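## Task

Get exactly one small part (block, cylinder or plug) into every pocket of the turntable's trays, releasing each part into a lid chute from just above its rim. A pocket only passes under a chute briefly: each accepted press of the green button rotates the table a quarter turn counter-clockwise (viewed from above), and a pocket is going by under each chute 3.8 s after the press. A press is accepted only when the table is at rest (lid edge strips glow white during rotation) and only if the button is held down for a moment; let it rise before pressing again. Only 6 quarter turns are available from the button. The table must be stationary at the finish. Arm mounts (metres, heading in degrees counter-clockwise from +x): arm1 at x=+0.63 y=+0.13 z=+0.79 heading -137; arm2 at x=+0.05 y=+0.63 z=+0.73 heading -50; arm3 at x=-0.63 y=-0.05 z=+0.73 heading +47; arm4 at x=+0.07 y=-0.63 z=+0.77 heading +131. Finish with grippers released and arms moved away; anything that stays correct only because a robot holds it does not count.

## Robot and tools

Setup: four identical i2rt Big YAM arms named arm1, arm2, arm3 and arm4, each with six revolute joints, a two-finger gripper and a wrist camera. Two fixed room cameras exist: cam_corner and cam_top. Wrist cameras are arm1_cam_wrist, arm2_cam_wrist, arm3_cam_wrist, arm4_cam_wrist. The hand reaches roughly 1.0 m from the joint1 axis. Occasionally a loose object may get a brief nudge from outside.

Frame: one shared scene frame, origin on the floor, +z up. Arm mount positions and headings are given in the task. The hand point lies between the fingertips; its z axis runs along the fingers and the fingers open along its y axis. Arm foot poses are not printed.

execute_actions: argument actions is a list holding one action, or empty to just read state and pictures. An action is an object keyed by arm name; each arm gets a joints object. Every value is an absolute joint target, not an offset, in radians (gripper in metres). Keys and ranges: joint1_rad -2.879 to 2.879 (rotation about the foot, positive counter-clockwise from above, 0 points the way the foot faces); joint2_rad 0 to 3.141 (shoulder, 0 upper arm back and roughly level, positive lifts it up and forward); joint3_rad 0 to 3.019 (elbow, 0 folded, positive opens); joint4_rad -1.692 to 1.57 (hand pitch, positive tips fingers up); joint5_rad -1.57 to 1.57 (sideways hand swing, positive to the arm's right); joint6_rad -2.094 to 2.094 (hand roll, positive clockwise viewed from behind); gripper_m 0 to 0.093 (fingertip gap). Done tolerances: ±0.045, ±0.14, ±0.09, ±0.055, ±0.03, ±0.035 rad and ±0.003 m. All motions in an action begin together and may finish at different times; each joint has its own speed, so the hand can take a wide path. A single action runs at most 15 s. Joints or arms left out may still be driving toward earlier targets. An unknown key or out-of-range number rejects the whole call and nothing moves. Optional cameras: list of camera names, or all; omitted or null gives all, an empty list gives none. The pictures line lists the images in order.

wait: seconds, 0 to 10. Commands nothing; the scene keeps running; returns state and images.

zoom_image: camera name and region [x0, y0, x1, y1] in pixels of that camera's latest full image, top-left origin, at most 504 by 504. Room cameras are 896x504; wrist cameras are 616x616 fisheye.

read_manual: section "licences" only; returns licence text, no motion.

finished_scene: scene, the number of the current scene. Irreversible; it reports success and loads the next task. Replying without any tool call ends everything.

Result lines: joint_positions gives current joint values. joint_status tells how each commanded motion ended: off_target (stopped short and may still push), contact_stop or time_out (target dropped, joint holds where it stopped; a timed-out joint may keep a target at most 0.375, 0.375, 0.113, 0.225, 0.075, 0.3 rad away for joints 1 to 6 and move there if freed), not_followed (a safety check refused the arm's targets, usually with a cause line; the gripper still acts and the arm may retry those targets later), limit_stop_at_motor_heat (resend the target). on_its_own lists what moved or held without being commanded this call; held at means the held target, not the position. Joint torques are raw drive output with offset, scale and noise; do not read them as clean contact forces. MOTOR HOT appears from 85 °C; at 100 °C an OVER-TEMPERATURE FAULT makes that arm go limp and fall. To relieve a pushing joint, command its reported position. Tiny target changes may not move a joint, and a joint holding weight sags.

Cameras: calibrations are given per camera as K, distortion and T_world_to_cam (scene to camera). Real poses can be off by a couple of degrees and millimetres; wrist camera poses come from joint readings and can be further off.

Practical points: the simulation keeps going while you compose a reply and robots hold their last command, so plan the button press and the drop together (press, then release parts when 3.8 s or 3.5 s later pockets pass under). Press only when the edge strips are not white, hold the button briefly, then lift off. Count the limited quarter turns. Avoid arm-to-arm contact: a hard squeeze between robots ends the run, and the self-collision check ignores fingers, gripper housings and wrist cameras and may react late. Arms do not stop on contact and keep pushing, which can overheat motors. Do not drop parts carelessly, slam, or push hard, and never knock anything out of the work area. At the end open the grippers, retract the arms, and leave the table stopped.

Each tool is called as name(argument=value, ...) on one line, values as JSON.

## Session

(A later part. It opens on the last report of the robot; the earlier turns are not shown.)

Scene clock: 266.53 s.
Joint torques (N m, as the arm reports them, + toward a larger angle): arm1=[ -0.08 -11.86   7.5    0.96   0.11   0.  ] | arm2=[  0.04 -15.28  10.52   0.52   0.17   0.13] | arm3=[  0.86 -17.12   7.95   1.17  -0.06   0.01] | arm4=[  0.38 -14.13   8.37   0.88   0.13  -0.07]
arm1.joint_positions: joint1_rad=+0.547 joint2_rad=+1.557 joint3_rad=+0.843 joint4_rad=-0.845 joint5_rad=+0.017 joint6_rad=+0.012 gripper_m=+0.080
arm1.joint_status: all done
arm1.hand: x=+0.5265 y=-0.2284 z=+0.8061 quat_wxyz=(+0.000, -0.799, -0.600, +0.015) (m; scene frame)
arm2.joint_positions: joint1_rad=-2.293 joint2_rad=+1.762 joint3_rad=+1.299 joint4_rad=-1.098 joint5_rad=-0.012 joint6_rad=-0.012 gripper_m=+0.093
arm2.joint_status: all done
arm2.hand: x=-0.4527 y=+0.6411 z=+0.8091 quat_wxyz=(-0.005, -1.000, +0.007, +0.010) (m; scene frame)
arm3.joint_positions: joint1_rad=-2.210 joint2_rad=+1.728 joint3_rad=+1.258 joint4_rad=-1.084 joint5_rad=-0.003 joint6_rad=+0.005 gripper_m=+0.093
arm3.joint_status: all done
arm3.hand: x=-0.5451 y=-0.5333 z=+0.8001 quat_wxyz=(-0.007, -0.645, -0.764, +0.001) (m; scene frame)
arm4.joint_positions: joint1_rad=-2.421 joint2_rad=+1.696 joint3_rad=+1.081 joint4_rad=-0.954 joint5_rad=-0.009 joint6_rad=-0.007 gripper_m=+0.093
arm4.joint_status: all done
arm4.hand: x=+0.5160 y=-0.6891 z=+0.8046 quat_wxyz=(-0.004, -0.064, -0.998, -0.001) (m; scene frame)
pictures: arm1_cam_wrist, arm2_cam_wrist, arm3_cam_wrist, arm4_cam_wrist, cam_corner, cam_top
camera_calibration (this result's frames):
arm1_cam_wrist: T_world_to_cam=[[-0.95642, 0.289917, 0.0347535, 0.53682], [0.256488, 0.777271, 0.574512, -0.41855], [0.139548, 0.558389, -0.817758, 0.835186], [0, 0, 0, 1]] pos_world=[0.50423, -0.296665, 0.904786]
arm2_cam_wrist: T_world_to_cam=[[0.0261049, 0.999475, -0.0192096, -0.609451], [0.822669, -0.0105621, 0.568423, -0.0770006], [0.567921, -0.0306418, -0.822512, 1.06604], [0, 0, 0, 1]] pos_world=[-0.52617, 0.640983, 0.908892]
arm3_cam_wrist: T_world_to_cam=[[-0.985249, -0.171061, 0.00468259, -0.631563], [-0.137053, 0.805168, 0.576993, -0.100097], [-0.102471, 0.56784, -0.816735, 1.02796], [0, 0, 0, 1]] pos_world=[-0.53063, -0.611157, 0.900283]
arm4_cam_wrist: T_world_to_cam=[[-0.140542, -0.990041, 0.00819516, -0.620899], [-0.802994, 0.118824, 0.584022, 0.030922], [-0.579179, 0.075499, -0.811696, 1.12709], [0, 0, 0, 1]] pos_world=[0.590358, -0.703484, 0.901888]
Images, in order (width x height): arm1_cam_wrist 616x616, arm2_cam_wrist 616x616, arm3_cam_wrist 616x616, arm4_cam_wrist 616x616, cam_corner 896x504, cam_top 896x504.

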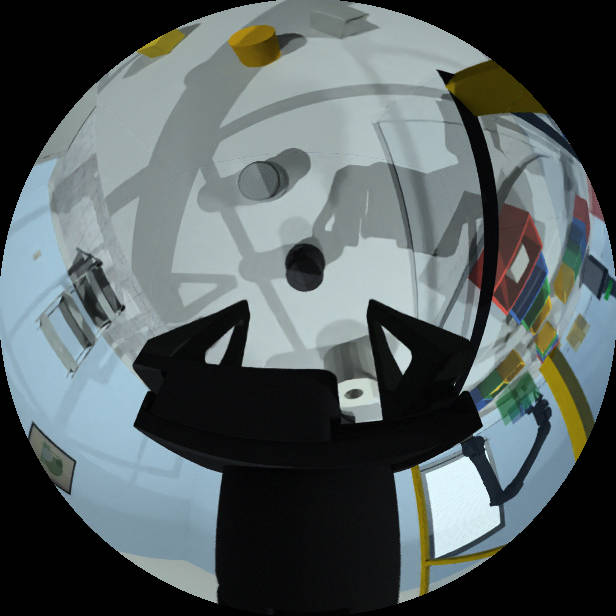

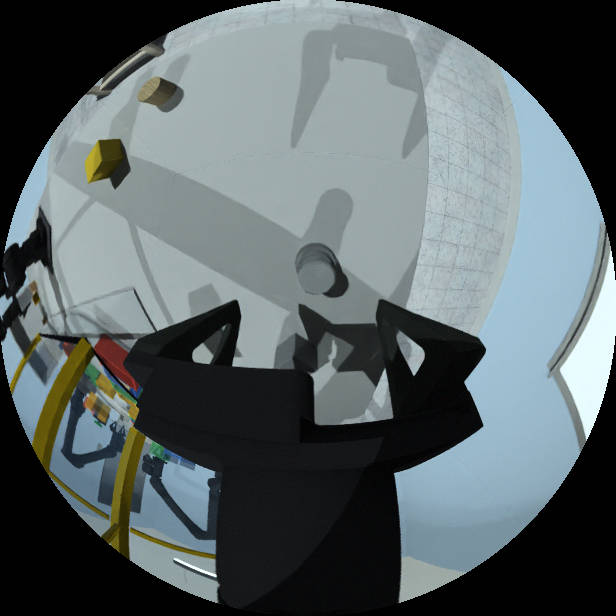

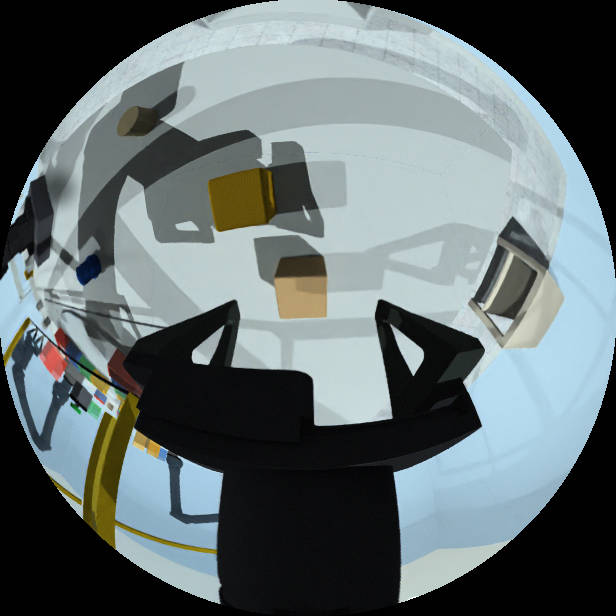

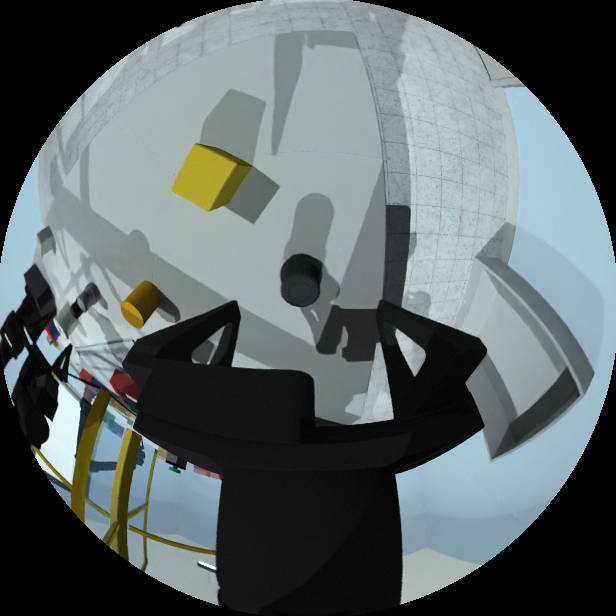

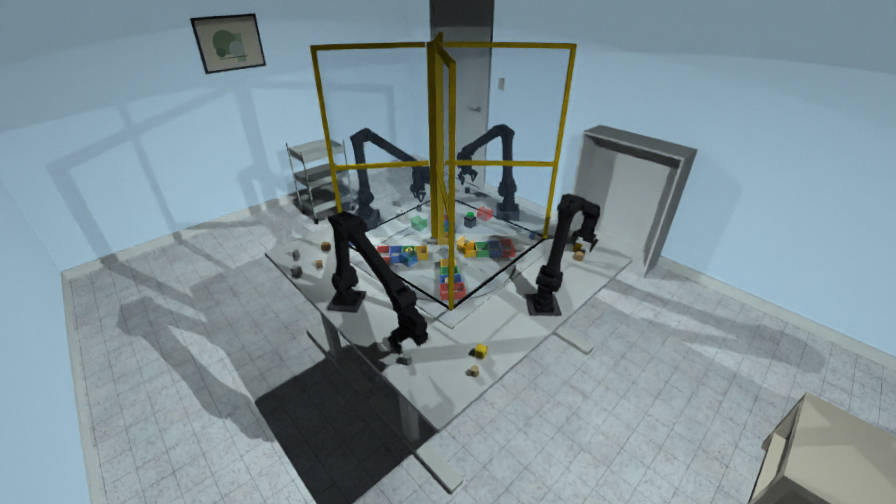

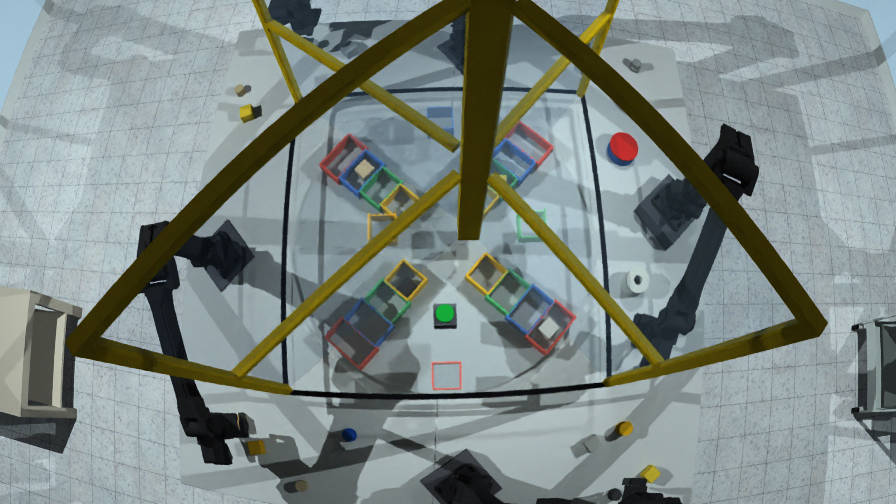

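execute_actions(actions=[{"arm1":{"joints":{"joint2_rad":1.712,"joint3_rad":0.792,"joint4_rad":-0.625}},"arm2":{"joints":{"joint1_rad":-2.312,"joint2_rad":1.848,"joint3_rad":1.225,"joint4_rad":-0.927}},"arm3":{"joints":{"joint1_rad":-2.188,"joint2_rad":1.79,"joint3_rad":1.16,"joint4_rad":-0.925}},"arm4":{"joints":{"joint1_rad":-2.402,"joint2_rad":1.79,"joint3_rad":1.026,"joint4_rad":-0.785}}}], cameras=["arm1_cam_wrist","arm2_cam_wrist","arm3_cam_wrist","arm4_cam_wrist"])

Scene clock: 277.07 s.
Joint torques (N m, as the arm reports them, + toward a larger angle): arm1=[  0.   -13.93   6.36   0.88   0.11   0.  ] | arm2=[ -0.06 -14.06   7.87   0.58   0.14   0.13] | arm3=[  1.95 -15.75   6.56   1.18  -0.13  -0.01] | arm4=[  1.28 -15.     5.93   0.69   0.15  -0.08]
arm1.joint_positions: joint1_rad=+0.547 joint2_rad=+1.724 joint3_rad=+0.785 joint4_rad=-0.641 joint5_rad=+0.017 joint6_rad=+0.012 gripper_m=+0.080
arm1.joint_status: all done
arm1.hand: x=+0.5277 y=-0.2236 z=+0.7323 quat_wxyz=(+0.006, -0.799, -0.601, +0.007) (m; scene frame)
arm2.joint_positions: joint1_rad=-2.304 joint2_rad=+1.842 joint3_rad=+1.225 joint4_rad=-0.936 joint5_rad=-0.012 joint6_rad=-0.012 gripper_m=+0.093
arm2.joint_status: all done
arm2.hand: x=-0.4532 y=+0.6471 z=+0.7468 quat_wxyz=(-0.005, -1.000, +0.012, +0.015) (m; scene frame)
arm3.joint_positions: joint1_rad=-2.197 joint2_rad=+1.795 joint3_rad=+1.154 joint4_rad=-0.940 joint5_rad=-0.002 joint6_rad=+0.005 gripper_m=+0.093
arm3.joint_status: all done
arm3.hand: x=-0.5421 y=-0.5151 z=+0.7352 quat_wxyz=(+0.004, -0.640, -0.768, -0.007) (m; scene frame)
arm4.joint_positions: joint1_rad=-2.408 joint2_rad=+1.808 joint3_rad=+1.019 joint4_rad=-0.799 joint5_rad=-0.009 joint6_rad=-0.007 gripper_m=+0.093
arm4.joint_status: all done
arm4.hand: x=+0.5103 y=-0.6829 z=+0.7388 quat_wxyz=(+0.005, -0.058, -0.998, -0.002) (m; scene frame)
pictures: arm1_cam_wrist, arm2_cam_wrist, arm3_cam_wrist, arm4_cam_wrist
camera_calibration (this result's frames):
arm1_cam_wrist: T_world_to_cam=[[-0.956599, 0.289269, 0.0352308, 0.53874], [0.253368, 0.765908, 0.590923, -0.393109], [0.143952, 0.574203, -0.805959, 0.764587], [0, 0, 0, 1]] pos_world=[0.504896, -0.293783, 0.829542]
arm2_cam_wrist: T_world_to_cam=[[0.0373587, 0.999115, -0.019332, -0.611148], [0.82725, -0.0200684, 0.561475, -0.0277131], [0.56059, -0.0369684, -0.827268, 1.01958], [0, 0, 0, 1]] pos_world=[-0.525811, 0.647744, 0.847214]
arm3_cam_wrist: T_world_to_cam=[[-0.98296, -0.183718, 0.00618844, -0.631647], [-0.143491, 0.787904, 0.598847, -0.10538], [-0.114895, 0.587754, -0.80084, 0.956787], [0, 0, 0, 1]] pos_world=[-0.526075, -0.595371, 0.833248]
arm4_cam_wrist: T_world_to_cam=[[-0.127635, -0.991786, 0.00839141, -0.622946], [-0.793206, 0.107151, 0.599452, 0.0396057], [-0.595427, 0.0698547, -0.800367, 1.06594], [0, 0, 0, 1]] pos_world=[0.586597, -0.696534, 0.834631]
Images, in order (width x height): arm1_cam_wrist 616x616, arm2_cam_wrist 616x616, arm3_cam_wrist 616x616, arm4_cam_wrist 616x616.

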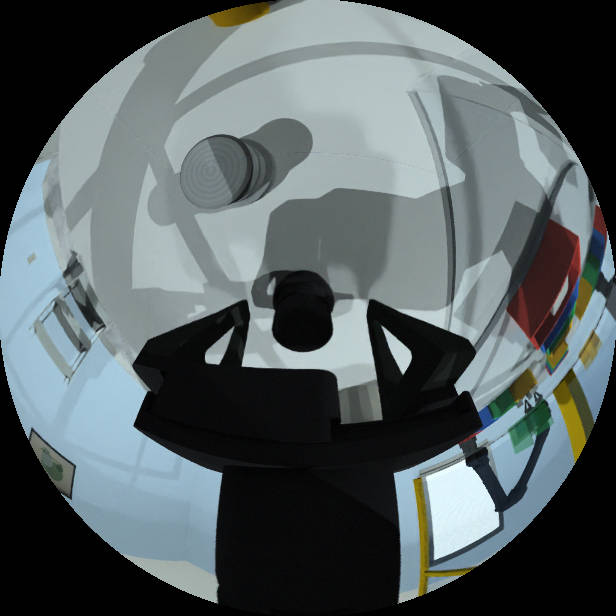

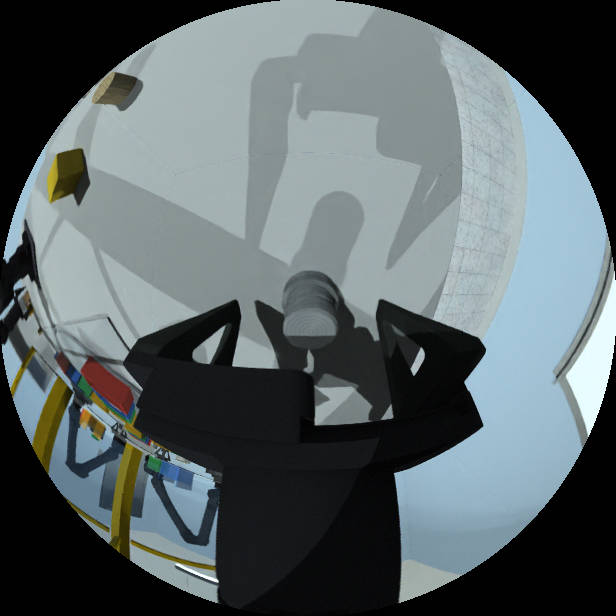

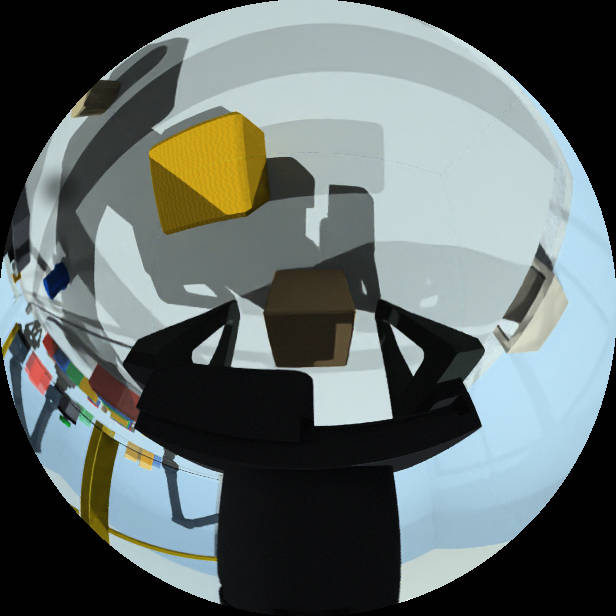

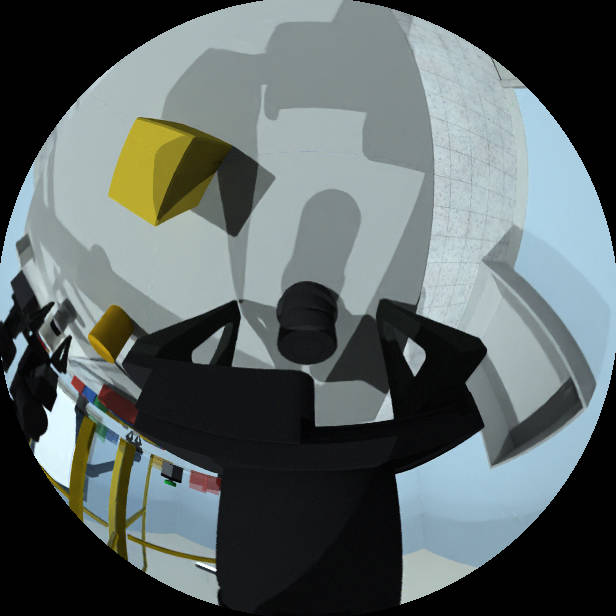

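execute_actions(actions=[{"arm2":{"joints":{"joint2_rad":1.87}}}], cameras=[])

execute_actions(actions=[{"arm1":{"joints":{"gripper_m":0.012}},"arm2":{"joints":{"gripper_m":0.012}},"arm3":{"joints":{"gripper_m":0.02}},"arm4":{"joints":{"gripper_m":0.012}}}], cameras=[])

execute_actions(actions=[{"arm1":{"joints":{"joint2_rad":0.9,"joint3_rad":0.94,"joint4_rad":-1.6}},"arm2":{"joints":{"joint2_rad":0.9,"joint3_rad":1.0,"joint4_rad":-1.65}},"arm3":{"joints":{"joint2_rad":0.9,"joint3_rad":1.0,"joint4_rad":-1.65}},"arm4":{"joints":{"joint2_rad":0.9,"joint3_rad":0.94,"joint4_rad":-1.6}}}], cameras=[])

execute_actions(actions=[{"arm1":{"joints":{"joint1_rad":-0.51,"joint6_rad":0.1}},"arm2":{"joints":{"joint1_rad":-0.916,"joint6_rad":-0.2}},"arm3":{"joints":{"joint1_rad":-0.696}},"arm4":{"joints":{"joint1_rad":-0.581}}}], cameras=[])

execute_actions(actions=[{"arm1":{"joints":{"joint2_rad":1.49,"joint3_rad":1.19,"joint4_rad":-1.2}},"arm2":{"joints":{"joint2_rad":1.25,"joint3_rad":1.115,"joint4_rad":-1.4}},"arm3":{"joints":{"joint2_rad":1.476,"joint3_rad":1.335,"joint4_rad":-1.12}},"arm4":{"joints":{"joint2_rad":1.46,"joint3_rad":1.385,"joint4_rad":-1.37}}}], cameras=[])

execute_actions(actions=[{"arm4":{"joints":{"joint2_rad":1.54}}}])

Scene clock: 294.50 s.
Joint torques (N m, as the arm reports them, + toward a larger angle): arm1=[ -0.02 -14.02   6.39   0.95   0.11   0.  ] | arm2=[ -0.02 -13.     8.05   0.62   0.15   0.12] | arm3=[  2.37 -16.25   6.71   1.06  -0.11   0.01] | arm4=[  0.98 -14.9    5.85   0.61   0.15  -0.04]
arm1.joint_positions: joint1_rad=+0.547 joint2_rad=+1.724 joint3_rad=+0.785 joint4_rad=-0.641 joint5_rad=+0.017 joint6_rad=+0.012 gripper_m=+0.080
arm1.joint_status: not commanded
arm1.hand: x=+0.5277 y=-0.2236 z=+0.7323 quat_wxyz=(+0.006, -0.799, -0.601, +0.007) (m; scene frame)
arm2.joint_positions: joint1_rad=-2.304 joint2_rad=+1.842 joint3_rad=+1.225 joint4_rad=-0.936 joint5_rad=-0.012 joint6_rad=-0.012 gripper_m=+0.093
arm2.joint_status: all done
arm2.hand: x=-0.4532 y=+0.6471 z=+0.7468 quat_wxyz=(-0.005, -1.000, +0.012, +0.015) (m; scene frame)
arm3.joint_positions: joint1_rad=-2.197 joint2_rad=+1.795 joint3_rad=+1.154 joint4_rad=-0.940 joint5_rad=-0.002 joint6_rad=+0.005 gripper_m=+0.093
arm3.joint_status: not commanded
arm3.hand: x=-0.5421 y=-0.5151 z=+0.7352 quat_wxyz=(+0.004, -0.640, -0.768, -0.007) (m; scene frame)
arm4.joint_positions: joint1_rad=-2.408 joint2_rad=+1.808 joint3_rad=+1.019 joint4_rad=-0.799 joint5_rad=-0.009 joint6_rad=-0.007 gripper_m=+0.093
arm4.joint_status: not commanded
arm4.hand: x=+0.5103 y=-0.6829 z=+0.7388 quat_wxyz=(+0.005, -0.058, -0.998, -0.002) (m; scene frame)
pictures: none
No camera images: the call's "cameras" was empty. Leave "cameras" out to get every camera's image.

Scene clock: 295.20 s.
Joint torques (N m, as the arm reports them, + toward a larger angle): arm1=[  0.01 -13.99   6.32   0.94   0.12   0.  ] | arm2=[ -0.07 -12.73   7.99   0.6    0.15   0.13] | arm3=[  2.1  -16.22   6.69   1.1   -0.11  -0.03] | arm4=[  1.14 -15.48   5.85   0.64   0.14  -0.04]
arm1.joint_positions: joint1_rad=+0.547 joint2_rad=+1.724 joint3_rad=+0.785 joint4_rad=-0.641 joint5_rad=+0.017 joint6_rad=+0.012 gripper_m=+0.030
arm1.joint_status: gripper_m off_target (ended at +0.030, target +0.012)
arm1.hand: x=+0.5277 y=-0.2236 z=+0.7323 quat_wxyz=(+0.006, -0.799, -0.601, +0.007) (m; scene frame)
arm2.joint_positions: joint1_rad=-2.304 joint2_rad=+1.842 joint3_rad=+1.225 joint4_rad=-0.936 joint5_rad=-0.012 joint6_rad=-0.012 gripper_m=+0.030
arm2.joint_status: gripper_m off_target (ended at +0.030, target +0.012)
arm2.hand: x=-0.4532 y=+0.6471 z=+0.7468 quat_wxyz=(-0.005, -1.000, +0.012, +0.015) (m; scene frame)
arm3.joint_positions: joint1_rad=-2.197 joint2_rad=+1.795 joint3_rad=+1.154 joint4_rad=-0.939 joint5_rad=-0.002 joint6_rad=+0.005 gripper_m=+0.039
arm3.joint_status: gripper_m off_target (ended at +0.039, target +0.020)
arm3.hand: x=-0.5421 y=-0.5152 z=+0.7352 quat_wxyz=(+0.003, -0.640, -0.768, -0.007) (m; scene frame)
arm4.joint_positions: joint1_rad=-2.408 joint2_rad=+1.808 joint3_rad=+1.019 joint4_rad=-0.799 joint5_rad=-0.009 joint6_rad=-0.007 gripper_m=+0.032
arm4.joint_status: gripper_m off_target (ended at +0.032, target +0.012)
arm4.hand: x=+0.5103 y=-0.6829 z=+0.7388 quat_wxyz=(+0.005, -0.058, -0.998, -0.002) (m; scene frame)
pictures: none
No camera images: the call's "cameras" was empty. Leave "cameras" out to get every camera's image.

Scene clock: 296.77 s.
Joint torques (N m, as the arm reports them, + toward a larger angle): arm1=[ 0.04 -2.46 11.47 -0.31  0.12  0.  ] | arm2=[-0.11 -3.75 10.56  0.03  0.11  0.12] | arm3=[ 2.29 -3.25  8.62 -0.01 -0.07  0.01] | arm4=[ 1.28 -3.96  8.51 -0.39  0.12 -0.06]
arm1.joint_positions: joint1_rad=+0.547 joint2_rad=+0.898 joint3_rad=+0.912 joint4_rad=-1.587 joint5_rad=+0.017 joint6_rad=+0.012 gripper_m=+0.030
arm1.joint_status: all done
arm1.hand: x=+0.5691 y=-0.0760 z=+1.0188 quat_wxyz=(+0.004, -0.800, -0.601, +0.010) (m; scene frame)
arm2.joint_positions: joint1_rad=-2.304 joint2_rad=+0.904 joint3_rad=+0.989 joint4_rad=-1.644 joint5_rad=-0.012 joint6_rad=-0.011 gripper_m=+0.030
arm2.joint_status: all done
arm2.hand: x=-0.1705 y=+0.6361 z=+0.9900 quat_wxyz=(-0.005, -1.000, +0.013, +0.011) (m; scene frame)
arm3.joint_positions: joint1_rad=-2.197 joint2_rad=+0.897 joint3_rad=+0.988 joint4_rad=-1.639 joint5_rad=-0.002 joint6_rad=+0.005 gripper_m=+0.039
arm3.joint_status: all done
arm3.hand: x=-0.5894 y=-0.2697 z=+0.9837 quat_wxyz=(-0.009, -0.640, -0.768, +0.003) (m; scene frame)
arm4.joint_positions: joint1_rad=-2.408 joint2_rad=+0.899 joint3_rad=+0.930 joint4_rad=-1.588 joint5_rad=-0.009 joint6_rad=-0.007 gripper_m=+0.032
arm4.joint_status: all done
arm4.hand: x=+0.2929 y=-0.6548 z=+1.0068 quat_wxyz=(-0.010, -0.058, -0.998, -0.001) (m; scene frame)
pictures: none
No camera images: the call's "cameras" was empty. Leave "cameras" out to get every camera's image.

Scene clock: 298.67 s.
Joint torques (N m, as the arm reports them, + toward a larger angle): arm1=[-1.45 -2.68 11.5  -0.32  0.12  0.22] | arm2=[ 0.77 -4.06 10.55 -0.02  0.14 -0.2 ] | arm3=[ 2.42 -2.79  8.68 -0.07  0.01 -0.05] | arm4=[ 1.1  -3.67  8.49 -0.39  0.14 -0.11]
arm1.joint_positions: joint1_rad=-0.500 joint2_rad=+0.898 joint3_rad=+0.912 joint4_rad=-1.587 joint5_rad=+0.017 joint6_rad=+0.087 gripper_m=+0.030
arm1.joint_status: all done
arm1.hand: x=+0.4169 y=+0.0835 z=+1.0177 quat_wxyz=(+0.003, -0.997, -0.083, +0.004) (m; scene frame)
arm2.joint_positions: joint1_rad=-0.920 joint2_rad=+0.904 joint3_rad=+0.989 joint4_rad=-1.644 joint5_rad=-0.013 joint6_rad=-0.187 gripper_m=+0.030
arm2.joint_status: all done
arm2.hand: x=+0.0057 y=+0.4101 z=+0.9875 quat_wxyz=(-0.004, -0.720, -0.694, +0.004) (m; scene frame)
arm3.joint_positions: joint1_rad=-0.704 joint2_rad=+0.899 joint3_rad=+0.988 joint4_rad=-1.639 joint5_rad=-0.004 joint6_rad=+0.005 gripper_m=+0.039
arm3.joint_status: all done
arm3.hand: x=-0.4074 y=-0.0242 z=+0.9855 quat_wxyz=(-0.013, +0.052, -0.999, -0.005) (m; scene frame)
arm4.joint_positions: joint1_rad=-0.584 joint2_rad=+0.899 joint3_rad=+0.930 joint4_rad=-1.588 joint5_rad=-0.008 joint6_rad=-0.007 gripper_m=+0.032
arm4.joint_status: all done
arm4.hand: x=+0.0397 y=-0.4063 z=+1.0039 quat_wxyz=(-0.001, +0.754, -0.657, -0.004) (m; scene frame)
pictures: none
No camera images: the call's "cameras" was empty. Leave "cameras" out to get every camera's image.

Scene clock: 300.13 s.
Joint torques (N m, as the arm reports them, + toward a larger angle): arm1=[ -1.43 -14.88  10.68   0.89   0.12   0.23] | arm2=[ 0.72 -9.39 13.1   0.36  0.13 -0.19] | arm3=[  2.6  -14.43  10.68   1.76  -0.01   0.  ] | arm4=[  0.49 -13.88  12.19   0.47   0.1   -0.09]
arm1.joint_positions: joint1_rad=-0.500 joint2_rad=+1.508 joint3_rad=+1.166 joint4_rad=-1.213 joint5_rad=+0.017 joint6_rad=+0.087 gripper_m=+0.030
arm1.joint_status: all done
arm1.hand: x=+0.2139 y=+0.0302 z=+0.9296 quat_wxyz=(+0.001, -0.997, -0.083, +0.012) (m; scene frame)
arm2.joint_positions: joint1_rad=-0.920 joint2_rad=+1.264 joint3_rad=+1.074 joint4_rad=-1.406 joint5_rad=-0.013 joint6_rad=-0.187 gripper_m=+0.030
arm2.joint_status: all done
arm2.hand: x=-0.0209 y=+0.2966 z=+0.9249 quat_wxyz=(+0.006, -0.720, -0.694, -0.011) (m; scene frame)
arm3.joint_positions: joint1_rad=-0.704 joint2_rad=+1.489 joint3_rad=+1.295 joint4_rad=-1.138 joint5_rad=-0.004 joint6_rad=+0.005 gripper_m=+0.039
arm3.joint_status: all done
arm3.hand: x=-0.1420 y=+0.0049 z=+0.9303 quat_wxyz=(-0.121, +0.051, -0.991, -0.012) (m; scene frame)
arm4.joint_positions: joint1_rad=-0.584 joint2_rad=+1.480 joint3_rad=+1.321 joint4_rad=-1.377 joint5_rad=-0.008 joint6_rad=-0.007 gripper_m=+0.032
arm4.joint_status: all done
arm4.hand: x=+0.0114 y=-0.1918 z=+0.9751 quat_wxyz=(-0.008, +0.754, -0.656, -0.012) (m; scene frame)
pictures: none
No camera images: the call's "cameras" was empty. Leave "cameras" out to get every camera's image.

Scene clock: 301.00 s.
Joint torques (N m, as the arm reports them, + toward a larger angle): arm1=[ -1.47 -14.96  10.74   0.89   0.12   0.23] | arm2=[ 0.82 -9.01 13.01  0.4   0.14 -0.18] | arm3=[  1.97 -14.4   10.99   1.84  -0.01  -0.03] | arm4=[  0.33 -13.49  11.51   0.32   0.13  -0.12]
arm1.joint_positions: joint1_rad=-0.500 joint2_rad=+1.508 joint3_rad=+1.166 joint4_rad=-1.213 joint5_rad=+0.017 joint6_rad=+0.087 gripper_m=+0.030
arm1.joint_status: not commanded
arm1.hand: x=+0.2139 y=+0.0302 z=+0.9296 quat_wxyz=(+0.001, -0.997, -0.083, +0.012) (m; scene frame)
arm2.joint_positions: joint1_rad=-0.920 joint2_rad=+1.264 joint3_rad=+1.074 joint4_rad=-1.406 joint5_rad=-0.013 joint6_rad=-0.187 gripper_m=+0.030
arm2.joint_status: not commanded
arm2.hand: x=-0.0209 y=+0.2966 z=+0.9249 quat_wxyz=(+0.006, -0.720, -0.694, -0.011) (m; scene frame)
arm3.joint_positions: joint1_rad=-0.704 joint2_rad=+1.489 joint3_rad=+1.295 joint4_rad=-1.138 joint5_rad=-0.004 joint6_rad=+0.005 gripper_m=+0.039
arm3.joint_status: not commanded
arm3.hand: x=-0.1420 y=+0.0049 z=+0.9303 quat_wxyz=(-0.121, +0.051, -0.991, -0.012) (m; scene frame)
arm4.joint_positions: joint1_rad=-0.584 joint2_rad=+1.551 joint3_rad=+1.326 joint4_rad=-1.377 joint5_rad=-0.008 joint6_rad=-0.007 gripper_m=+0.032
arm4.joint_status: all done
arm4.hand: x=+0.0107 y=-0.1860 z=+0.9470 quat_wxyz=(+0.014, +0.754, -0.657, +0.013) (m; scene frame)
pictures: arm1_cam_wrist, arm2_cam_wrist, arm3_cam_wrist, arm4_cam_wrist, cam_corner, cam_top
camera_calibration (this result's frames):
arm1_cam_wrist: T_world_to_cam=[[-0.152849, 0.98802, 0.0212966, -0.0218114], [0.810459, 0.112991, 0.574794, -0.709037], [0.565502, 0.105117, -0.818021, 0.758208], [0, 0, 0, 1]] pos_world=[0.142544, 0.0219643, 1.02824]
arm2_cam_wrist: T_world_to_cam=[[-0.998593, 0.0506592, -0.0156659, -0.0174002], [0.0308551, 0.795399, 0.6053, -0.791363], [0.0431247, 0.603965, -0.795844, 0.681612], [0, 0, 0, 1]] pos_world=[-0.0223524, 0.218662, 1.0212]
arm3_cam_wrist: T_world_to_cam=[[0.104815, -0.994488, 0.00255965, 0.0178731], [-0.922291, -0.0962426, 0.374322, -0.471914], [-0.372012, -0.0415954, -0.927295, 0.937558], [0, 0, 0, 1]] pos_world=[-0.0883327, 0.0113544, 1.04599]
arm4_cam_wrist: T_world_to_cam=[[0.992048, 0.125603, 0.00810222, 0.000498633], [0.0935279, -0.778728, 0.62035, -0.728703], [0.0842271, -0.614659, -0.784283, 0.750562], [0, 0, 0, 1]] pos_world=[0.00444176, -0.106184, 1.0407]
Images, in order (width x height): arm1_cam_wrist 616x616, arm2_cam_wrist 616x616, arm3_cam_wrist 616x616, arm4_cam_wrist 616x616, cam_corner 896x504, cam_top 896x504.

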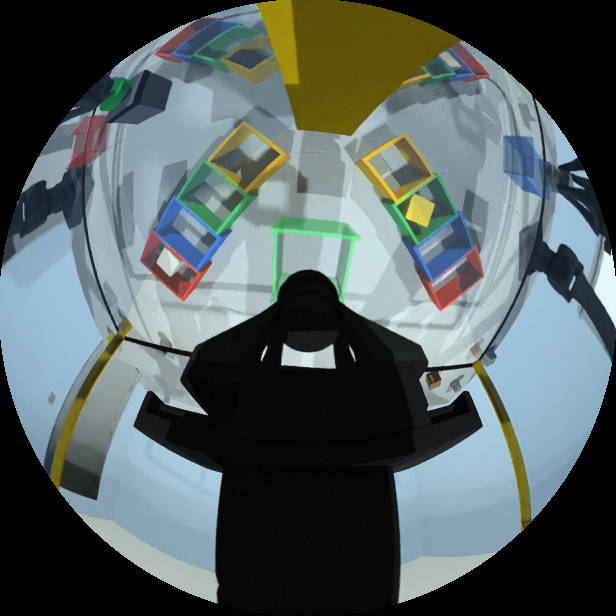

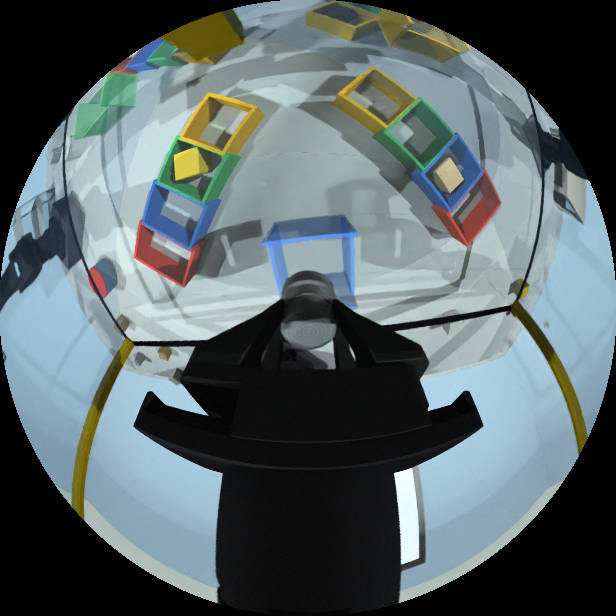

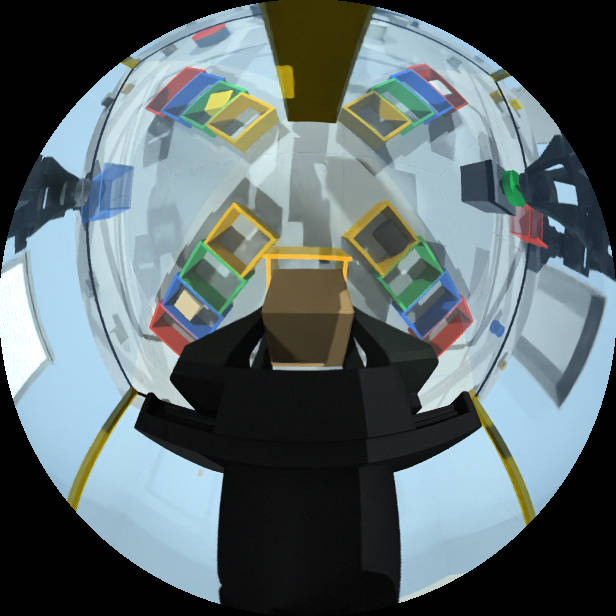

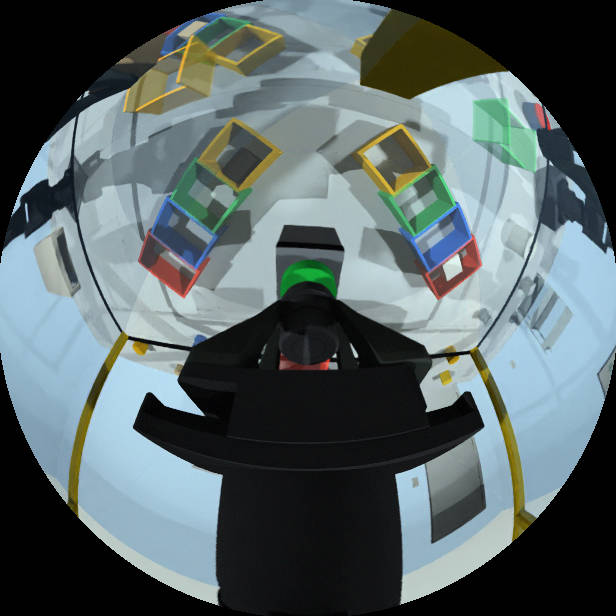

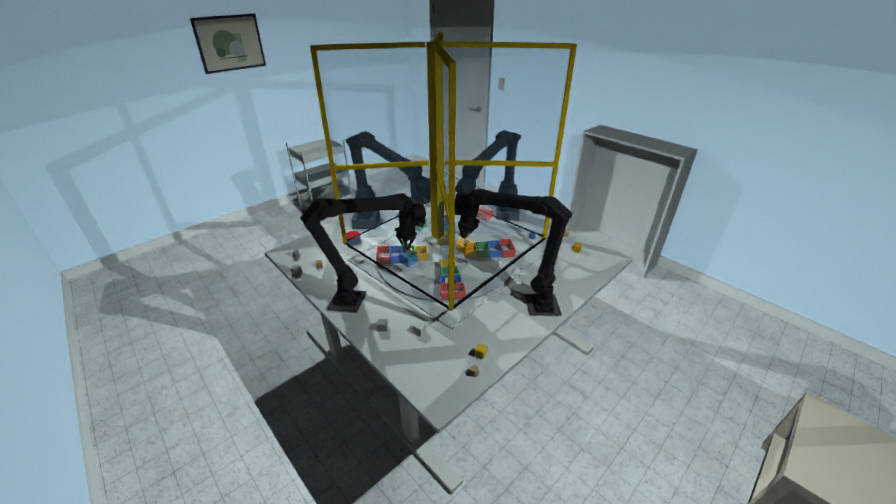

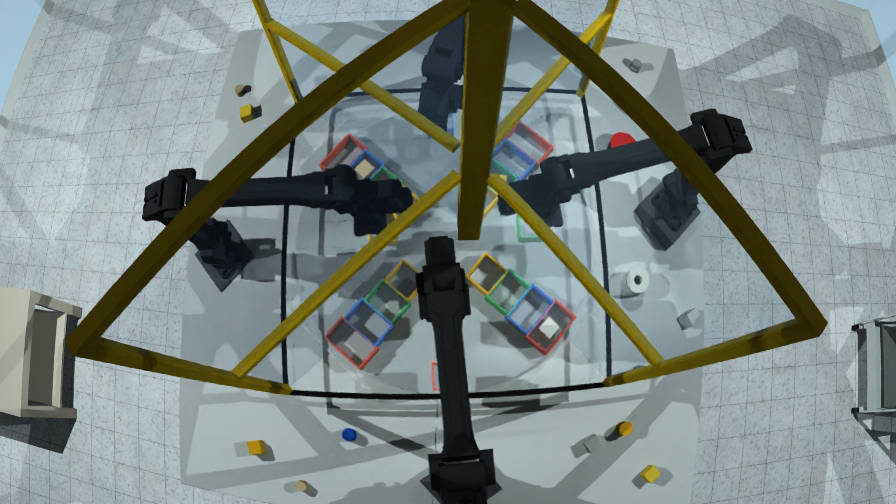

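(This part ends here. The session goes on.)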